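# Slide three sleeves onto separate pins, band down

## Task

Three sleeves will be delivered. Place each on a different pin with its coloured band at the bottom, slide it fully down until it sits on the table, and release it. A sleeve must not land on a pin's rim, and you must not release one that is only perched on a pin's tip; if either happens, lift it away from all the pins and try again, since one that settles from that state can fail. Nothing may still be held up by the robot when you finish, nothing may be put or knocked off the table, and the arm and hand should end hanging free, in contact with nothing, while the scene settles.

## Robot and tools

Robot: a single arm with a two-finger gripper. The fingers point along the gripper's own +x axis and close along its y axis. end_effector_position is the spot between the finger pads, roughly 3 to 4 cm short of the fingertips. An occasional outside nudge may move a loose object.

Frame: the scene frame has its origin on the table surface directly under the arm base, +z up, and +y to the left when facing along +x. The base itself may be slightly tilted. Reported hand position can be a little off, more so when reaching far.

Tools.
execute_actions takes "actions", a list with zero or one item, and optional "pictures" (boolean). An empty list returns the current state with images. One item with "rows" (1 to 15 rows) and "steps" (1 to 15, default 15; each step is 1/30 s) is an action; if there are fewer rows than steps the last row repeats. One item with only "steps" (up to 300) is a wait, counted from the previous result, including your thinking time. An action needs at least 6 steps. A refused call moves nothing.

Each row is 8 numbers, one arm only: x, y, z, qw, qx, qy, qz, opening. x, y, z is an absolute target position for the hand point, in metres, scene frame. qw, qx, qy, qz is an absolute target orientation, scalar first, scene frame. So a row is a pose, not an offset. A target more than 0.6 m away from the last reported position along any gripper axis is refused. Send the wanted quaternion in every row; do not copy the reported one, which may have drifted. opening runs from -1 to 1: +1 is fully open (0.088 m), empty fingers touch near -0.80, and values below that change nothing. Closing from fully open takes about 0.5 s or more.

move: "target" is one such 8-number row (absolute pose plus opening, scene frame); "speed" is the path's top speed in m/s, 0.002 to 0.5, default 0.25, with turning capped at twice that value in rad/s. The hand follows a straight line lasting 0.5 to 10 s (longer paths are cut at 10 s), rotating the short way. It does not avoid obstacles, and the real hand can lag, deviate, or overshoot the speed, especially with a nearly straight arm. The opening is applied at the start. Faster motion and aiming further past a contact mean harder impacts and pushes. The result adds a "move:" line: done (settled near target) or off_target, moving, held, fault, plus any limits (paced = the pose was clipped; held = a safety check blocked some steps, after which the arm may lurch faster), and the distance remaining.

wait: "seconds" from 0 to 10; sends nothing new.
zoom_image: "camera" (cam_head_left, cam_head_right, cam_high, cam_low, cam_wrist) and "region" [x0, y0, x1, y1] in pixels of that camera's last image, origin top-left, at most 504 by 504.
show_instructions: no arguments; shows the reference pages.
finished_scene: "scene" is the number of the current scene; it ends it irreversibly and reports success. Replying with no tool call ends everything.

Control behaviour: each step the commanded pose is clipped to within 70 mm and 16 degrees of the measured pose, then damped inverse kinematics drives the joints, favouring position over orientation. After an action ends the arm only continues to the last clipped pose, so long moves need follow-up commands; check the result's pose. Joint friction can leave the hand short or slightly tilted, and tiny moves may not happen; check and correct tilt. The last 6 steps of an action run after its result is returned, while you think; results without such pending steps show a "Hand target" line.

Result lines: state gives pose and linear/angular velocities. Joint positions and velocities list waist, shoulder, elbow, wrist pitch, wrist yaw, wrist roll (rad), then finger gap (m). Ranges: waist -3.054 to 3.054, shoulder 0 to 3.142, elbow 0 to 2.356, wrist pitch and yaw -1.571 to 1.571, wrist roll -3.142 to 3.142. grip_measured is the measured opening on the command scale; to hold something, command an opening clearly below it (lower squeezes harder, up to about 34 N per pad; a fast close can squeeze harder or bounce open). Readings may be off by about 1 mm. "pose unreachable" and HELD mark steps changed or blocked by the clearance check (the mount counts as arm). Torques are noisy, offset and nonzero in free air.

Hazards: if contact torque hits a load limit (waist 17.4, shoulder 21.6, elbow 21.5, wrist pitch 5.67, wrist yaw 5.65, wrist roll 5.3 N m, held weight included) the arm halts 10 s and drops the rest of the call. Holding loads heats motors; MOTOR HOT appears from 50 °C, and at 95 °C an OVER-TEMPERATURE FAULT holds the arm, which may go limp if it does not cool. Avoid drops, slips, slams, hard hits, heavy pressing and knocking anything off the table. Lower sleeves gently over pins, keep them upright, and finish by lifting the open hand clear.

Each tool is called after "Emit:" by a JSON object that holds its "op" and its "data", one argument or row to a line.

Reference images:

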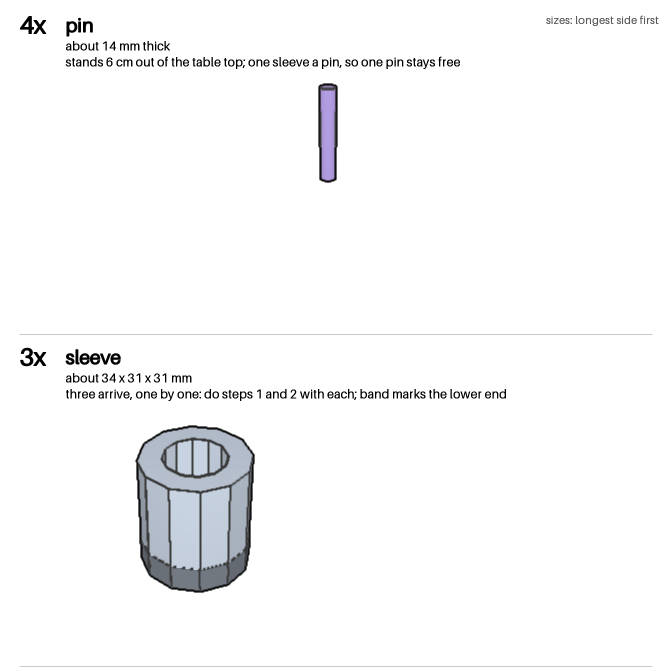

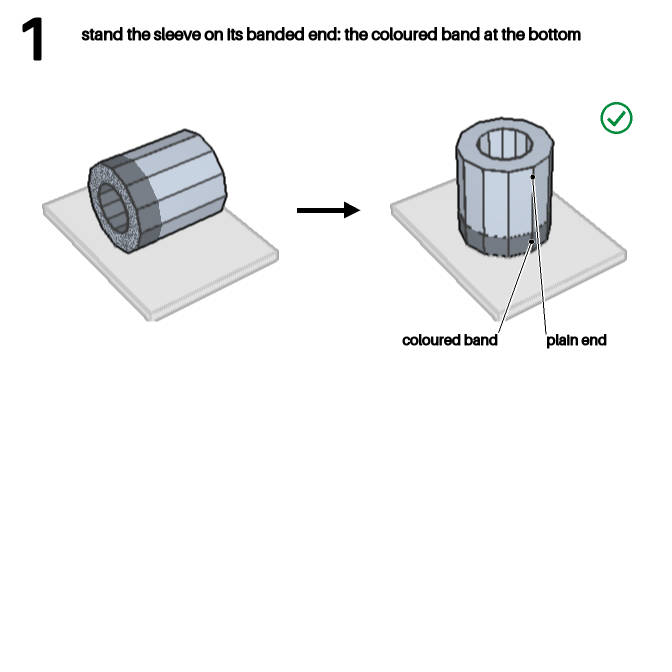

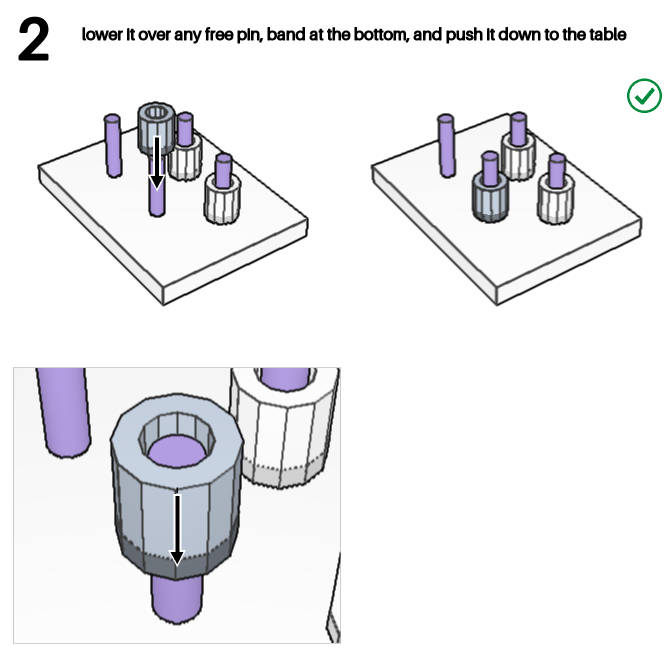

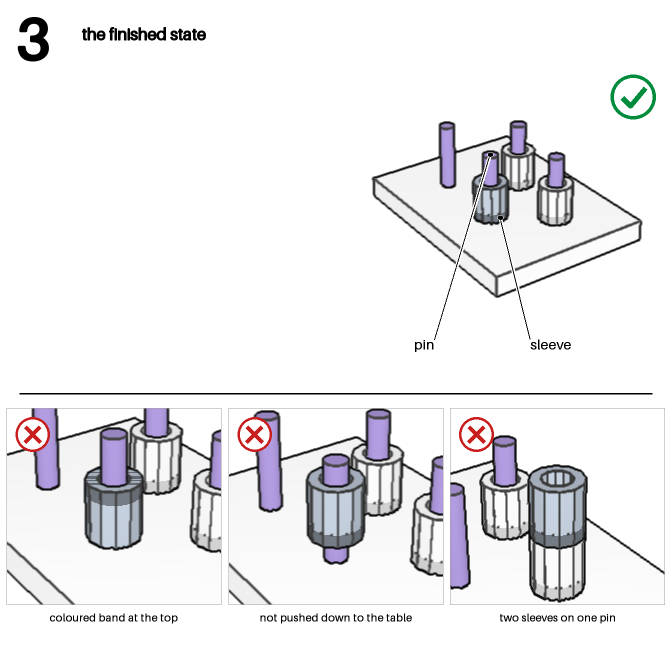

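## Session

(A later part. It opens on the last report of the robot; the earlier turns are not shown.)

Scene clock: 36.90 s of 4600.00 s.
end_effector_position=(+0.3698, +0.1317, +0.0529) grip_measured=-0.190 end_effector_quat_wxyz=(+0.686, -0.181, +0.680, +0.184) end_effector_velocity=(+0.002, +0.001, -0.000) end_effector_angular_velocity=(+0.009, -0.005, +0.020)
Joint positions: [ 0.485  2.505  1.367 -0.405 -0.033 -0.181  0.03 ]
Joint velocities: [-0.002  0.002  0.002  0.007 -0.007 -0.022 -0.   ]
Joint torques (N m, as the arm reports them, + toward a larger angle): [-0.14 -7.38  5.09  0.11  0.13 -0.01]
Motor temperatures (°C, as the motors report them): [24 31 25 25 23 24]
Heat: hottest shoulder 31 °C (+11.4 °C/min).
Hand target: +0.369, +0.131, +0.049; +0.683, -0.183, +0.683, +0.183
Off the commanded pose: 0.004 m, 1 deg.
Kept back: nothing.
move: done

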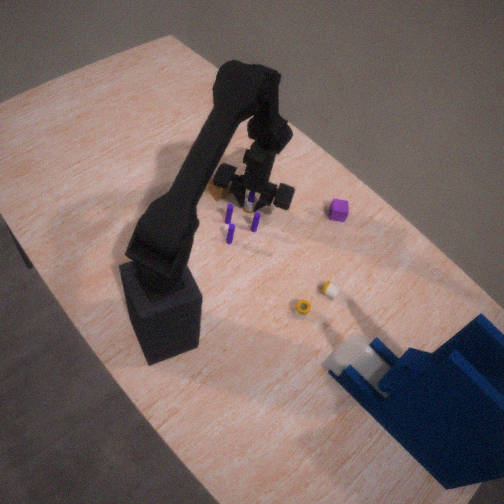

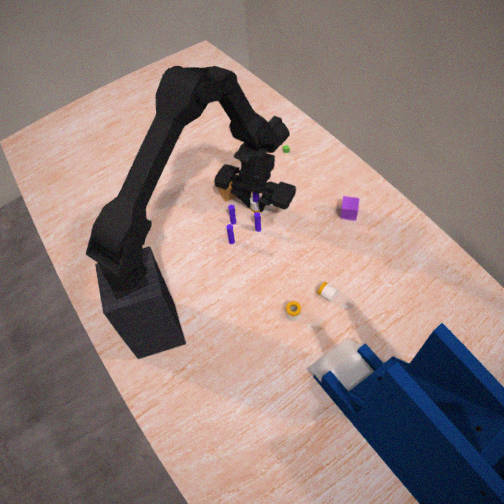

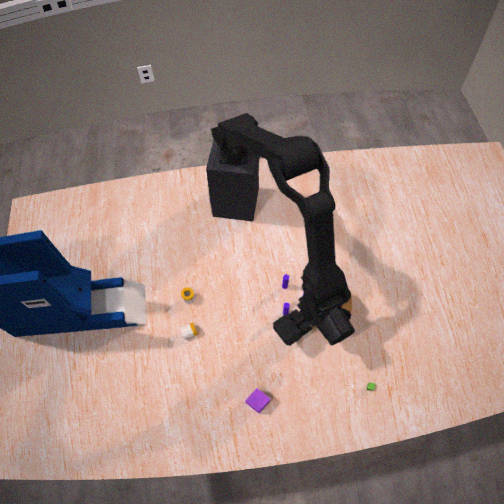

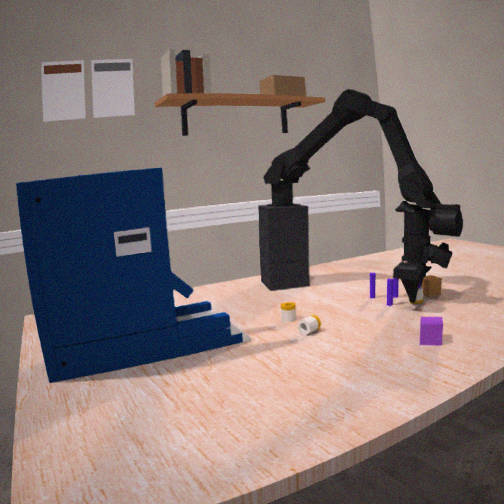

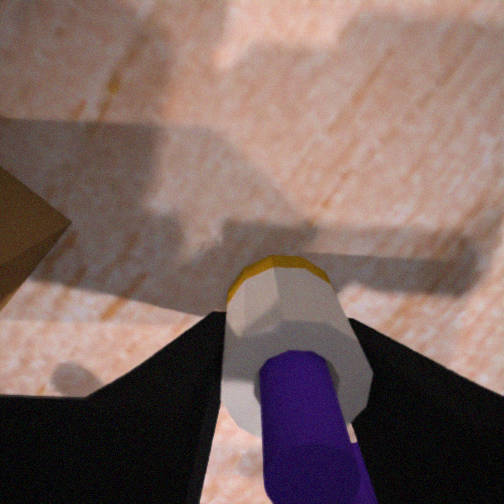

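Push a touch more to be sure.

Emit:
{"op": "execute_actions", "data": {
  "actions": [
    {"rows":[[0.3685,0.131,0.048,0.683,-0.183,0.683,0.183,-0.45],[0.3685,0.131,0.047,0.683,-0.183,0.683,0.183,-0.45],[0.3685,0.131,0.046,0.683,-0.183,0.683,0.183,-0.45],[0.3685,0.131,0.045,0.683,-0.183,0.683,0.183,-0.45]],"steps":15}
  ]
}}

Emit:
{"op": "move", "data": {
  "target": [0.3695,0.1315,0.051,0.683,-0.183,0.683,0.183,0.15],
  "speed": 0.04
}}

Emit:
{"op": "move", "data": {
  "target": [0.3695,0.1315,0.14,0.683,-0.183,0.683,0.183,0.15],
  "speed": 0.15
}}

Scene clock: 37.47 s of 4600.00 s.
end_effector_position=(+0.3698, +0.1316, +0.0500) grip_measured=-0.190 end_effector_quat_wxyz=(+0.686, -0.181, +0.680, +0.184) end_effector_velocity=(-0.001, -0.000, -0.001) end_effector_angular_velocity=(+0.004, +0.009, +0.005)
Joint positions: [ 0.485  2.513  1.369 -0.398 -0.033 -0.181  0.03 ]
Joint velocities: [-0.002  0.002  0.002 -0.007 -0.007 -0.007 -0.   ]
Joint torques (N m, as the arm reports them, + toward a larger angle): [-0.15 -7.04  5.14  0.22  0.12 -0.01]
Motor temperatures (°C, as the motors report them): [24 31 25 25 23 24]
Heat: hottest shoulder 31 °C (+11.2 °C/min).
Steps of this call (steps 1 to 8: nothing new was sent; steps 9 to 17: the first 9 steps of this action). Readings (end_effector_position):
9: (+0.3699, +0.1317, +0.0528)
10: (+0.3698, +0.1317, +0.0525)
12: (+0.3699, +0.1317, +0.0516)
16: (+0.3699, +0.1317, +0.0501)
17: the state above

Scene clock: 38.40 s of 4600.00 s.
end_effector_position=(+0.3672, +0.1307, +0.0500) grip_measured=+0.148 end_effector_quat_wxyz=(+0.681, -0.181, +0.685, +0.184) end_effector_velocity=(-0.002, -0.001, +0.001) end_effector_angular_velocity=(+0.004, +0.009, +0.005)
Joint positions: [ 0.485  2.513  1.369 -0.411 -0.033 -0.181  0.046]
Joint velocities: [-0.002 -0.002 -0.002 -0.007 -0.007 -0.007  0.001]
Joint torques (N m, as the arm reports them, + toward a larger angle): [-0.15 -8.51  5.25  0.01  0.12 -0.01]
Motor temperatures (°C, as the motors report them): [24 31 25 25 23 24]
Heat: hottest shoulder 31 °C (+10.9 °C/min).
Hand target: +0.370, +0.132, +0.051; +0.683, -0.183, +0.683, +0.183
Off your previous action's commanded pose: 0.005 m, 1 deg at its last step (step 6 of this call).
Off the commanded pose: 0.003 m, 0 deg.
Kept back: nothing.
move: done

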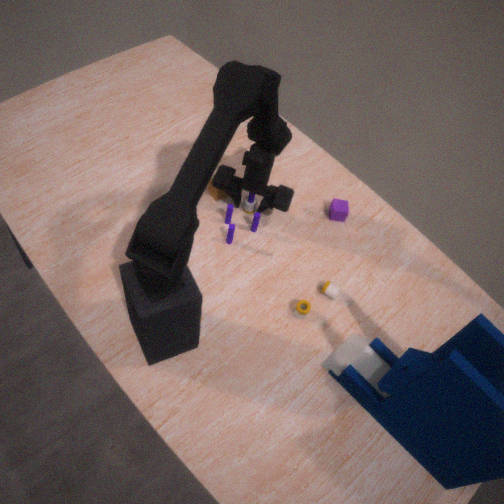

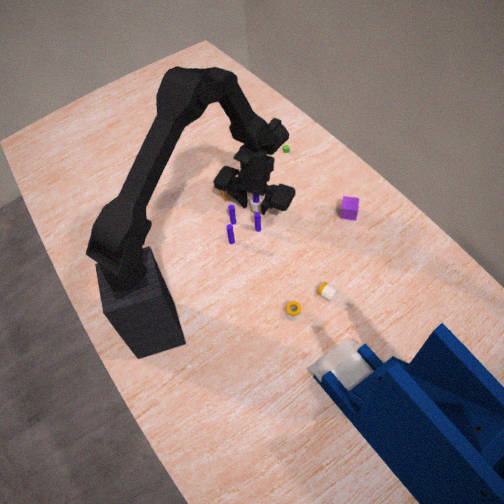

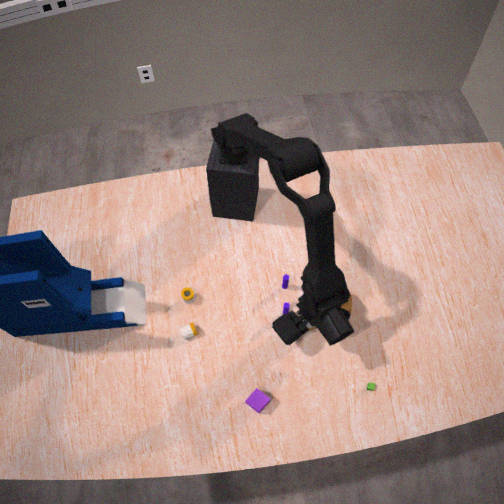

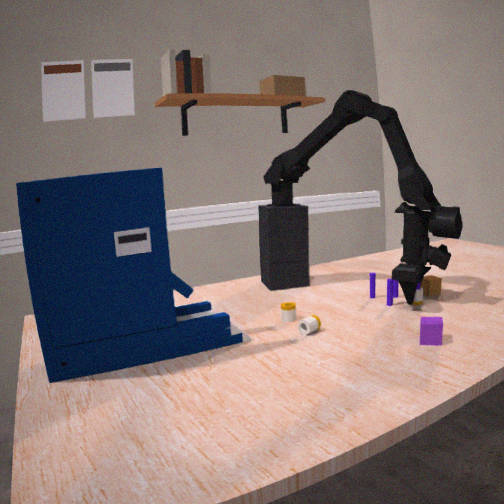

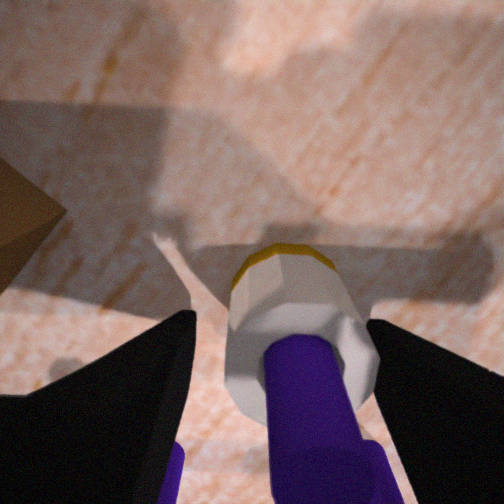

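Scene clock: 39.50 s of 4600.00 s.
end_effector_position=(+0.3638, +0.1315, +0.1326) grip_measured=+0.150 end_effector_quat_wxyz=(+0.676, -0.181, +0.690, +0.183) end_effector_velocity=(-0.003, -0.003, +0.004) end_effector_angular_velocity=(-0.011, +0.009, +0.005)
Joint positions: [ 0.484  2.286  1.36  -0.644 -0.033 -0.181  0.046]
Joint velocities: [-0.002 -0.012 -0.002 -0.022  0.007 -0.007 -0.   ]
Joint torques (N m, as the arm reports them, + toward a larger angle): [-0.58 -9.72  6.02 -0.07  0.12 -0.18]
Motor temperatures (°C, as the motors report them): [24 31 25 25 23 24]
Heat: hottest shoulder 31 °C (+10.6 °C/min).
Hand target: +0.369, +0.131, +0.140; +0.683, -0.183, +0.683, +0.183
Off the commanded pose: 0.009 m, 1 deg.
Kept back: nothing.
move: off_target

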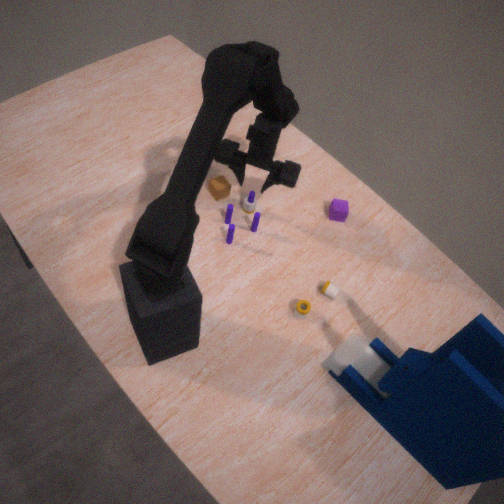

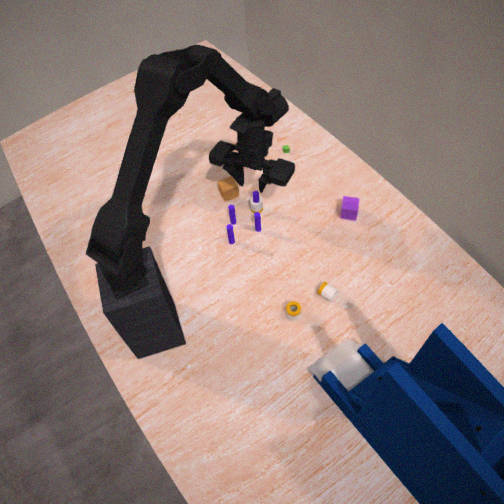

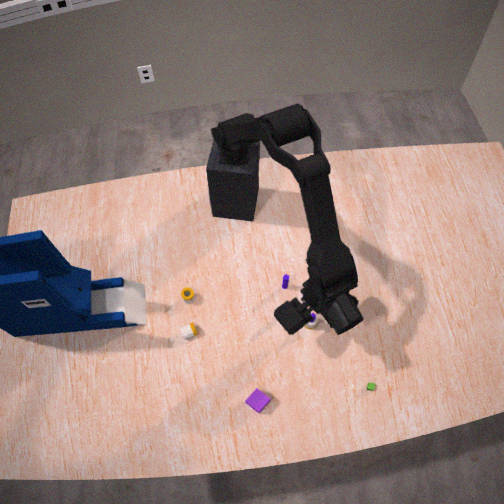

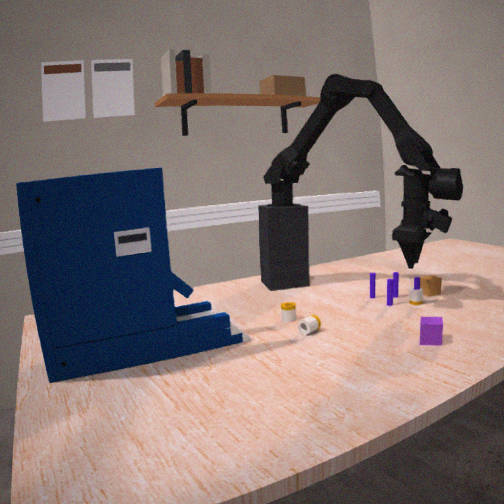

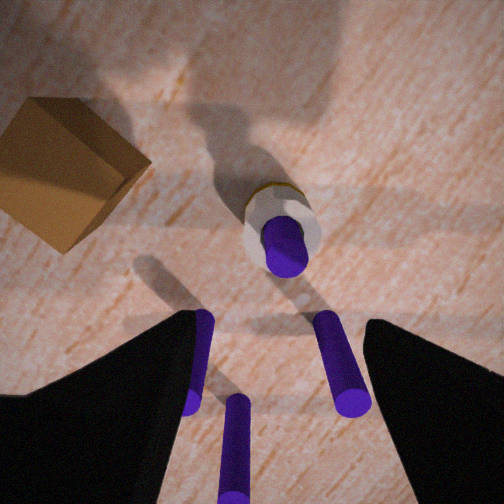

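Emit:
{"op": "move", "data": {
  "target": [0.364,-0.206,0.11,0.3967,0.5272,0.6871,-0.3044,0.5],
  "speed": 0.3
}}

Scene clock: 43.57 s of 4600.00 s.
end_effector_position=(+0.3637, -0.2061, +0.1115) grip_measured=+0.500 end_effector_quat_wxyz=(+0.400, +0.521, +0.689, -0.305) end_effector_velocity=(+0.002, -0.001, +0.004) end_effector_angular_velocity=(+0.018, -0.001, +0.013)
Joint positions: [-0.483  2.835  2.184 -1.357 -0.339  0.59   0.064]
Joint velocities: [-0.002  0.022  0.056 -0.051 -0.007 -0.022  0.   ]
Joint torques (N m, as the arm reports them, + toward a larger angle): [-0.43 -9.25  6.51 -0.92 -0.28  0.18]
Motor temperatures (°C, as the motors report them): [24 32 25 25 23 24]
Heat: hottest shoulder 32 °C (+11.0 °C/min).
Hand target: +0.365, -0.206, +0.110; +0.396, +0.525, +0.688, -0.306
Off the commanded pose: 0.002 m, 1 deg.
Kept back: nothing.
move: done

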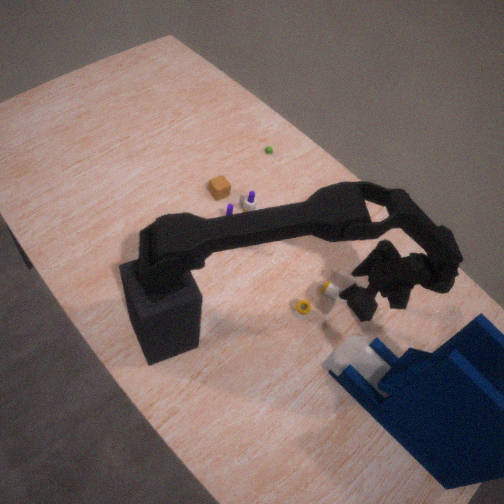

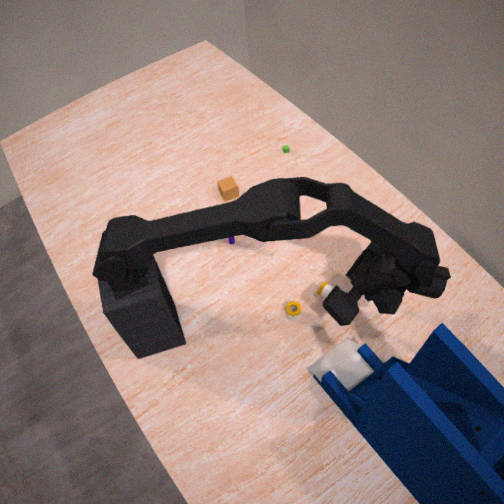

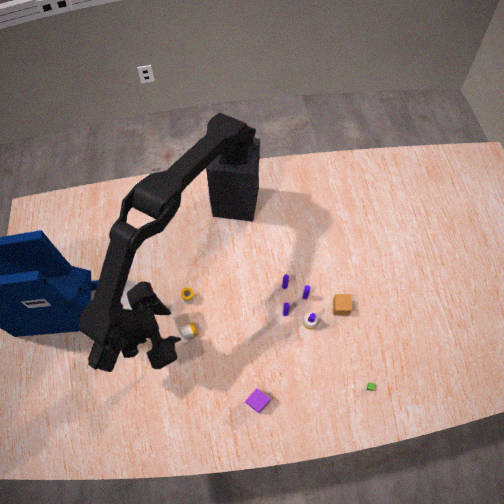

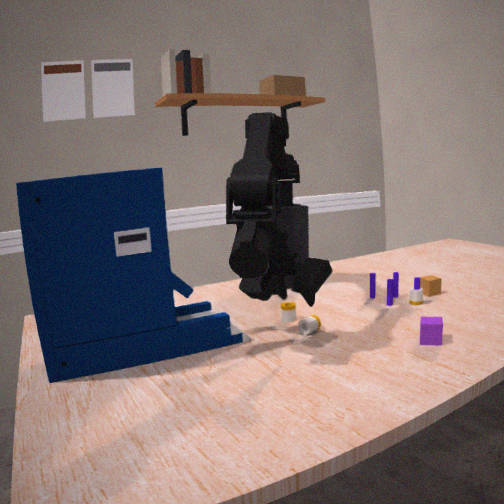

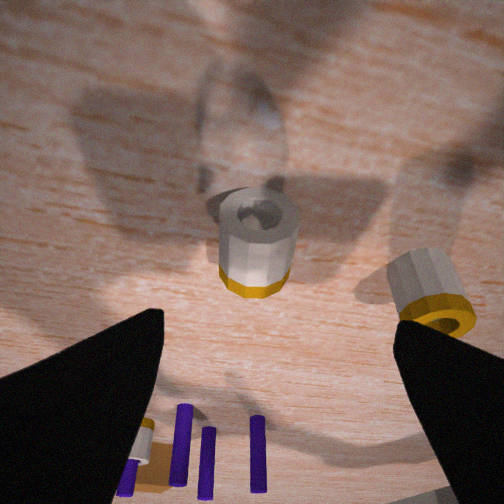

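Emit:
{"op": "move", "data": {
  "target": [0.357,-0.169,0.043,0.3967,0.5272,0.6871,-0.3044,0.4],
  "speed": 0.08
}}

Scene clock: 45.20 s of 4600.00 s.
end_effector_position=(+0.3595, -0.1725, +0.0467) grip_measured=+0.400 end_effector_quat_wxyz=(+0.404, +0.525, +0.685, -0.303) end_effector_velocity=(+0.001, -0.001, +0.000) end_effector_angular_velocity=(+0.003, -0.013, +0.001)
Joint positions: [-0.426  2.879  1.992 -1.089 -0.37   0.649  0.059]
Joint velocities: [-0.002 -0.002 -0.002  0.007 -0.007 -0.007 -0.   ]
Joint torques (N m, as the arm reports them, + toward a larger angle): [-0.17 -9.    4.27 -0.43 -0.3   0.2 ]
Motor temperatures (°C, as the motors report them): [24 32 25 25 23 24]
Heat: hottest shoulder 32 °C (+10.6 °C/min).
Hand target: +0.357, -0.169, +0.043; +0.397, +0.527, +0.687, -0.304
Off the commanded pose: 0.006 m, 1 deg.
Kept back: nothing.
move: done

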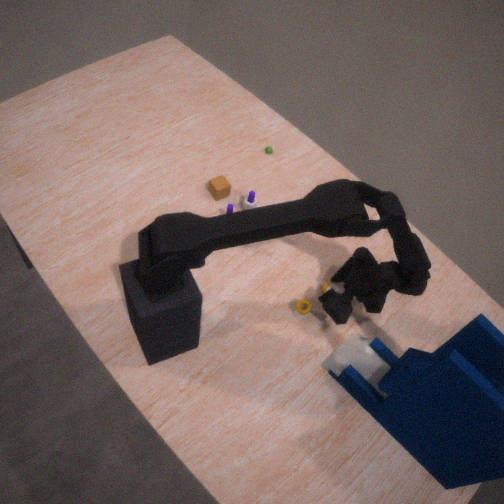

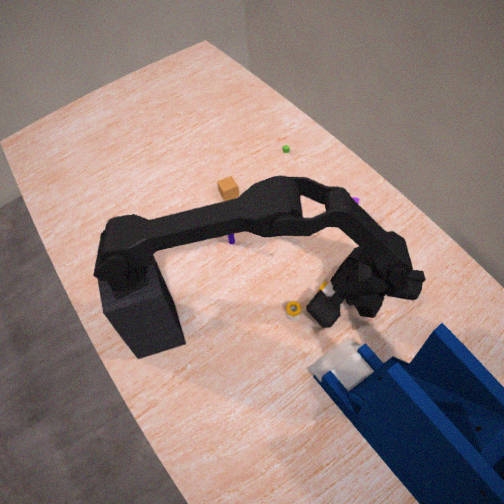

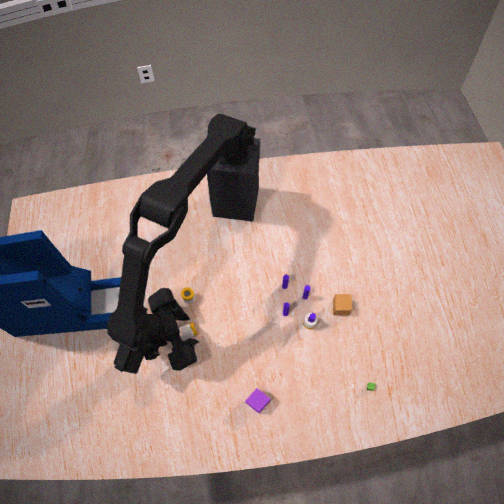

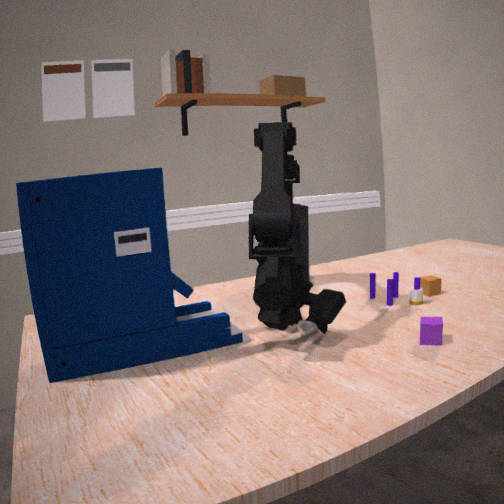

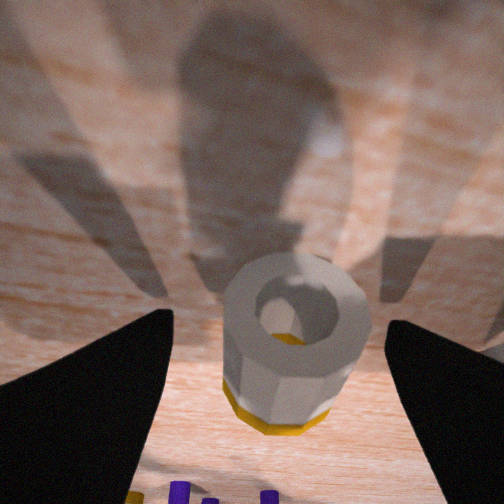

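Emit:
{"op": "move", "data": {
  "target": [0.357,-0.169,0.043,0.3967,0.5272,0.6871,-0.3044,-0.45],
  "speed": 0.03
}}

Emit:
{"op": "move", "data": {
  "target": [0.36,-0.16,0.12,0.3967,0.5272,0.6871,-0.3044,-0.45],
  "speed": 0.2
}}

Emit:
{"op": "move", "data": {
  "target": [0.425,-0.114,0.065,0.9587,0.0332,0.2524,-0.1262,-0.45],
  "speed": 0.4
}}

Emit:
{"op": "move", "data": {
  "target": [0.425,-0.114,0.034,0.9587,0.0332,0.2524,-0.1262,-0.45],
  "speed": 0.04
}}

Emit:
{"op": "zoom_image", "data": {
  "camera": "cam_low",
  "region": [290,270,420,370]
}}

Scene clock: 46.17 s of 4600.00 s.
end_effector_position=(+0.3596, -0.1726, +0.0466) grip_measured=-0.189 end_effector_quat_wxyz=(+0.404, +0.525, +0.685, -0.303) end_effector_velocity=(-0.001, +0.003, -0.000) end_effector_angular_velocity=(+0.013, +0.003, +0.006)
Joint positions: [-0.426  2.879  1.991 -1.088 -0.37   0.649  0.03 ]
Joint velocities: [ 0.002  0.002 -0.002 -0.007 -0.007 -0.007 -0.   ]
Joint torques (N m, as the arm reports them, + toward a larger angle): [-0.16 -9.05  4.15 -0.41 -0.29  0.18]
Motor temperatures (°C, as the motors report them): [24 32 25 25 23 24]
Heat: hottest shoulder 32 °C (+10.4 °C/min).
Hand target: +0.357, -0.169, +0.043; +0.397, +0.527, +0.687, -0.305
Off the commanded pose: 0.006 m, 1 deg.
Kept back: nothing.
move: done

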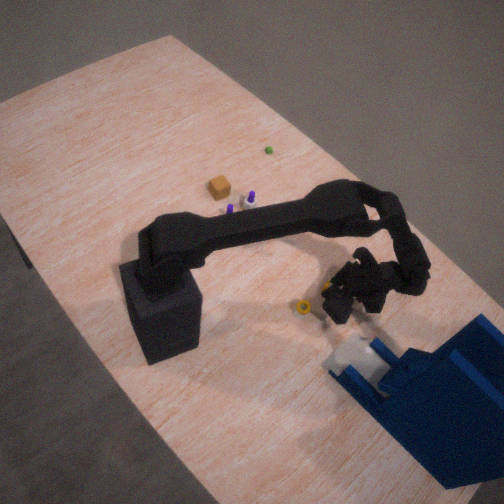

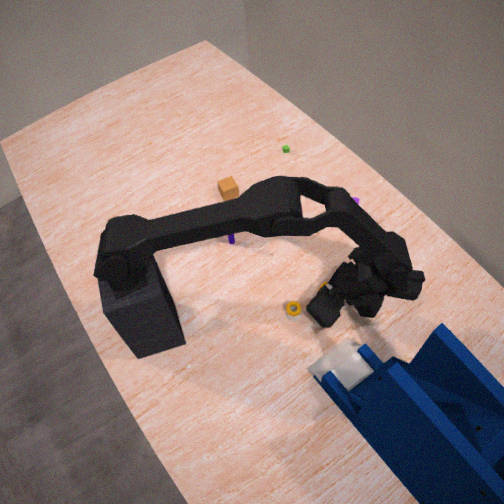

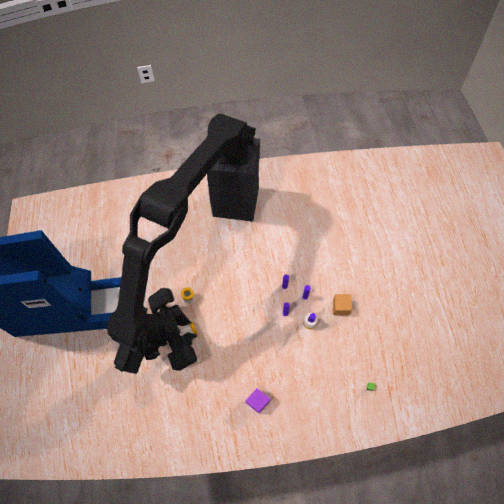

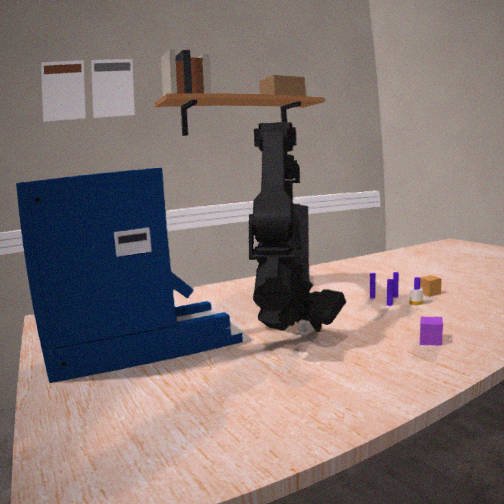

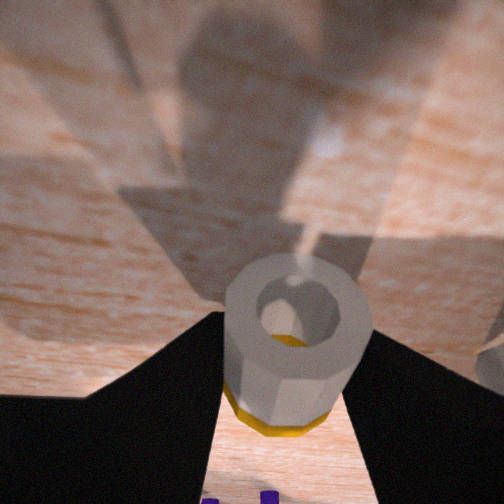

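Scene clock: 47.17 s of 4600.00 s.
end_effector_position=(+0.3581, -0.1611, +0.1140) grip_measured=-0.189 end_effector_quat_wxyz=(+0.396, +0.525, +0.690, -0.304) end_effector_velocity=(-0.000, -0.002, -0.000) end_effector_angular_velocity=(-0.007, -0.013, +0.020)
Joint positions: [-0.411  2.692  1.901 -1.199 -0.376  0.664  0.03 ]
Joint velocities: [-0.002 -0.002 -0.002  0.007  0.007 -0.022 -0.   ]
Joint torques (N m, as the arm reports them, + toward a larger angle): [ -0.16 -11.2    4.55  -0.9   -0.3    0.18]
Motor temperatures (°C, as the motors report them): [24 32 25 25 23 24]
Heat: hottest shoulder 32 °C (+10.2 °C/min).
Hand target: +0.360, -0.160, +0.120; +0.397, +0.527, +0.687, -0.304
Off the commanded pose: 0.006 m, 0 deg.
Kept back: nothing.
move: done

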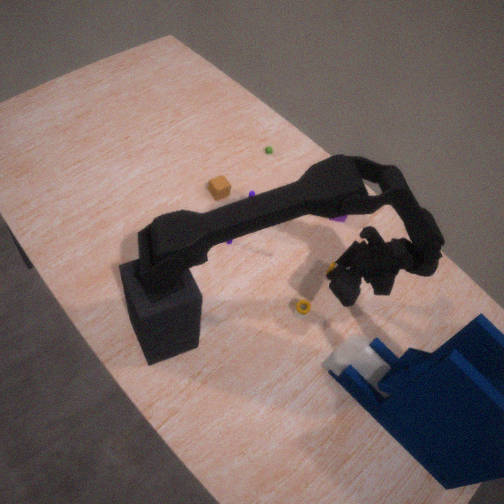

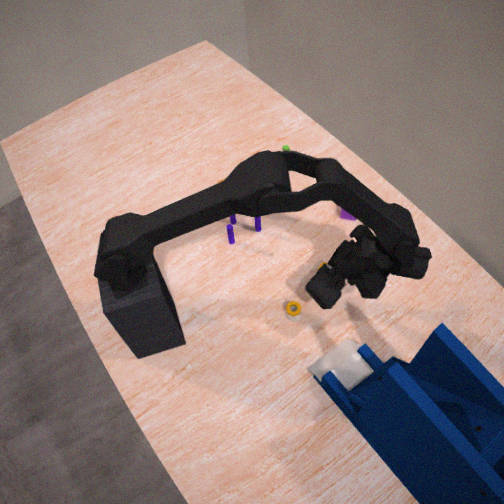

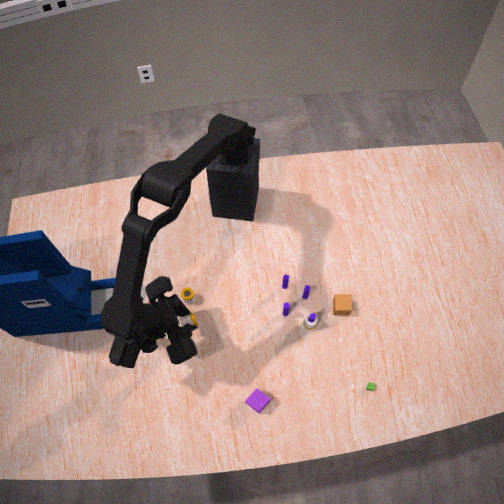

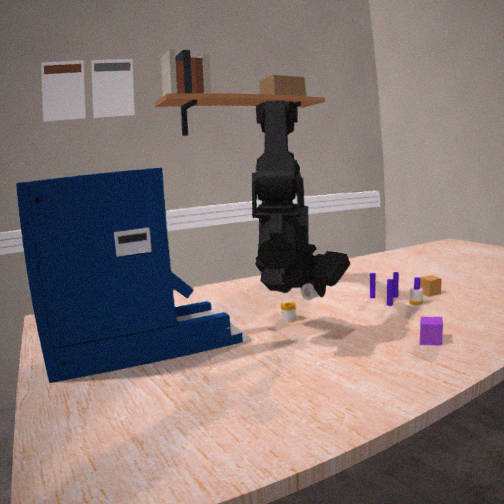

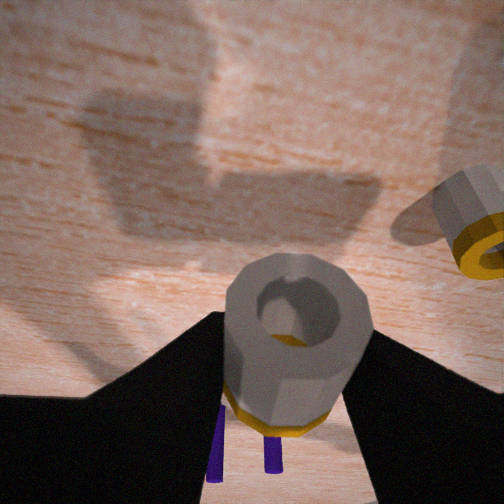

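Scene clock: 50.13 s of 4600.00 s.
end_effector_position=(+0.4242, -0.1152, +0.0669) grip_measured=-0.189 end_effector_quat_wxyz=(+0.957, +0.039, +0.253, -0.134) end_effector_velocity=(-0.004, -0.001, -0.004) end_effector_angular_velocity=(-0.008, +0.009, -0.005)
Joint positions: [-0.108  2.721  0.866  1.338  0.004  0.05   0.03 ]
Joint velocities: [-0.002  0.012 -0.002  0.007  0.007 -0.007 -0.   ]
Joint torques (N m, as the arm reports them, + toward a larger angle): [-0.06 -6.65  3.23  2.16 -0.1  -0.2 ]
Motor temperatures (°C, as the motors report them): [24 33 25 25 23 24]
Heat: hottest shoulder 33 °C (+10.8 °C/min).
Hand target: +0.425, -0.114, +0.066; +0.958, +0.035, +0.251, -0.130
Off the commanded pose: 0.002 m, 1 deg.
Kept back: nothing.
move: done

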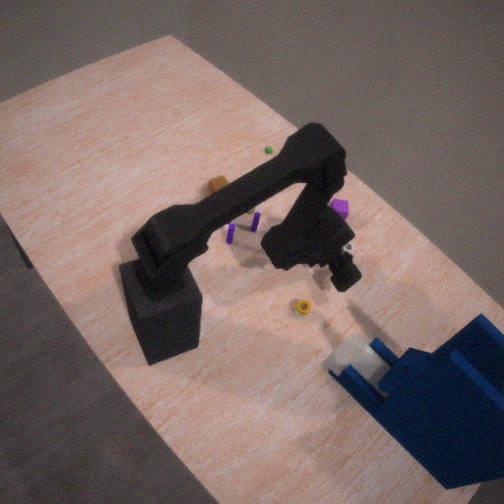

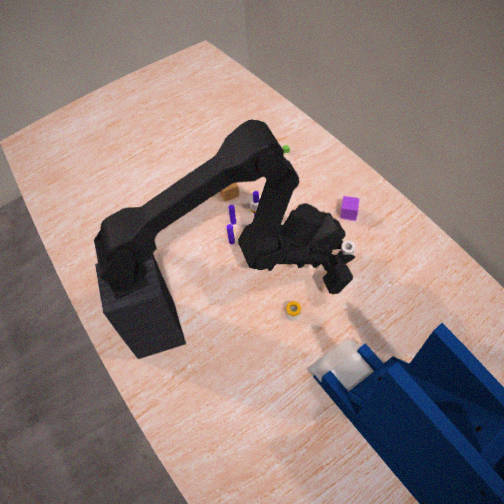

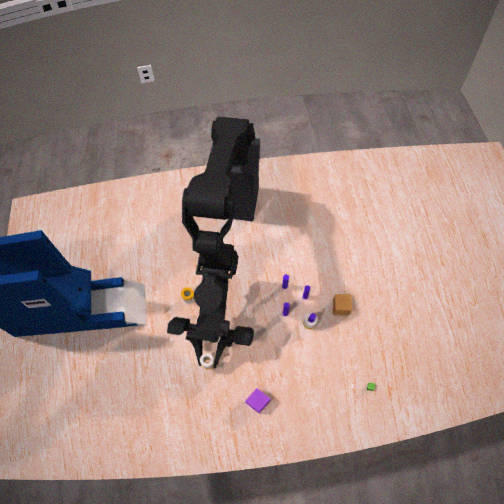

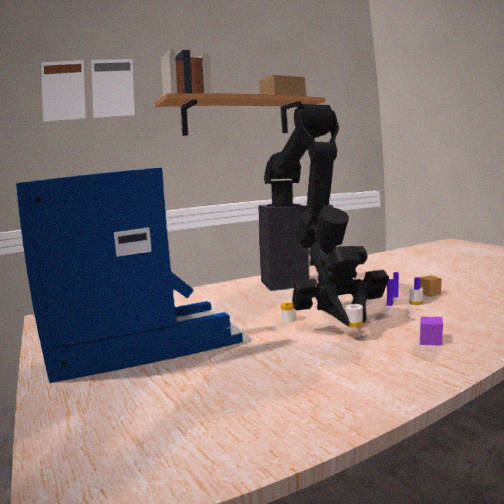

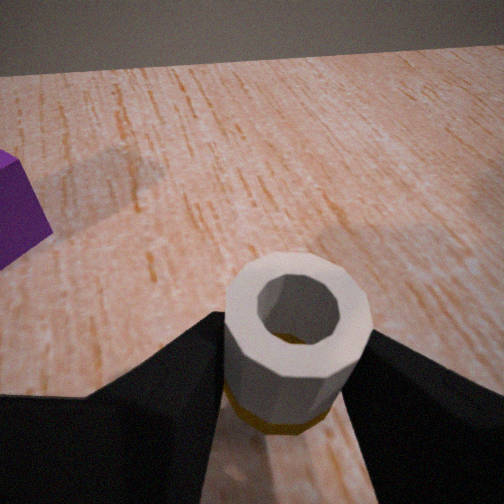

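Scene clock: 51.27 s of 4600.00 s.
end_effector_position=(+0.4244, -0.1153, +0.0360) grip_measured=-0.189 end_effector_quat_wxyz=(+0.958, +0.036, +0.253, -0.130) end_effector_velocity=(+0.005, +0.001, +0.001) end_effector_angular_velocity=(-0.012, -0.014, +0.028)
Joint positions: [-0.108  2.849  0.949  1.385 -0.002  0.043  0.03 ]
Joint velocities: [-0.002  0.007  0.017  0.007 -0.022 -0.022  0.   ]
Joint torques (N m, as the arm reports them, + toward a larger angle): [-0.15 -6.53  2.88  2.1  -0.12 -0.18]
Motor temperatures (°C, as the motors report them): [24 33 25 25 23 24]
Heat: hottest shoulder 33 °C (+10.5 °C/min).
Hand target: +0.425, -0.114, +0.034; +0.959, +0.033, +0.253, -0.126
Off the commanded pose: 0.002 m, 1 deg.
Kept back: nothing.
move: done

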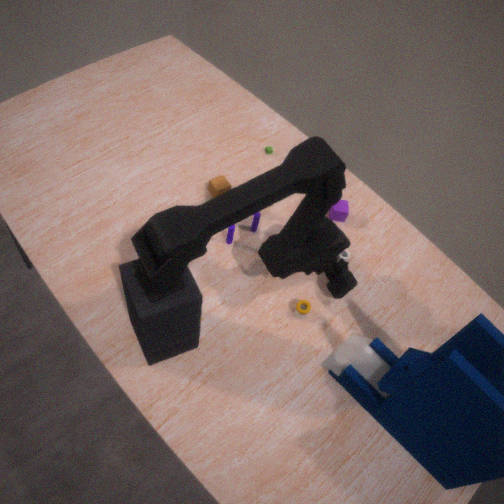

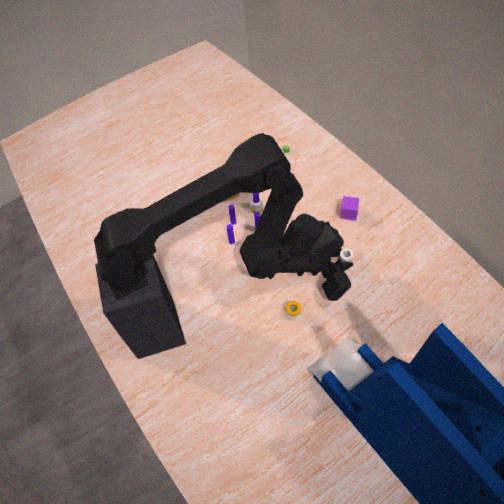

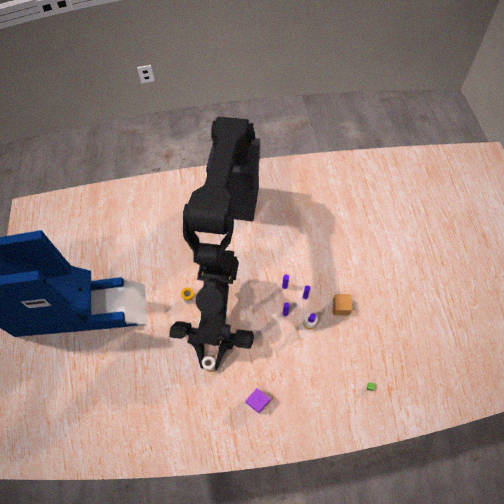

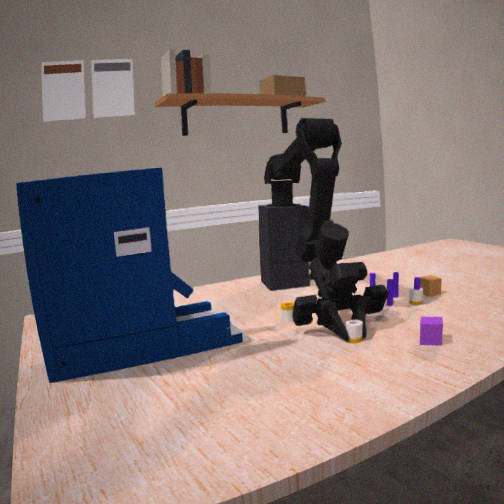

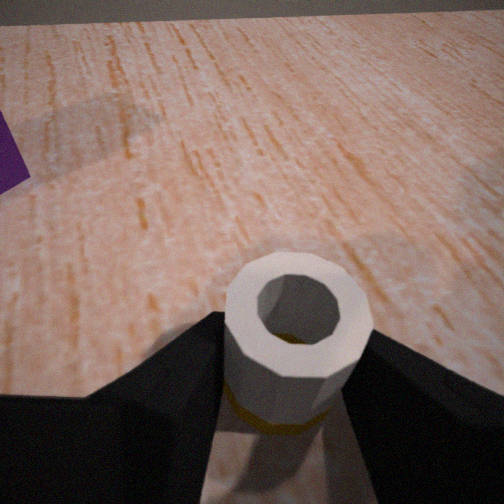

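Region (290, 270, 420, 370) of cam_low's 504x504 image, scaled by 3.877, with more detail than that image has; it fills the top 388 rows of this view, and the rest is white.

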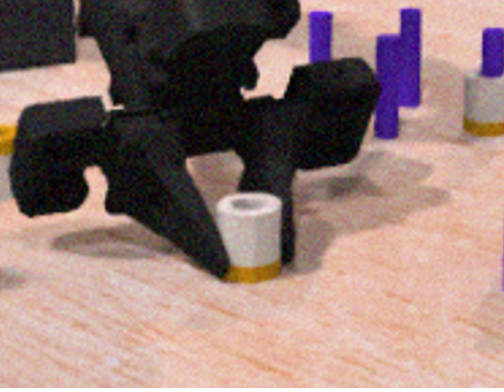

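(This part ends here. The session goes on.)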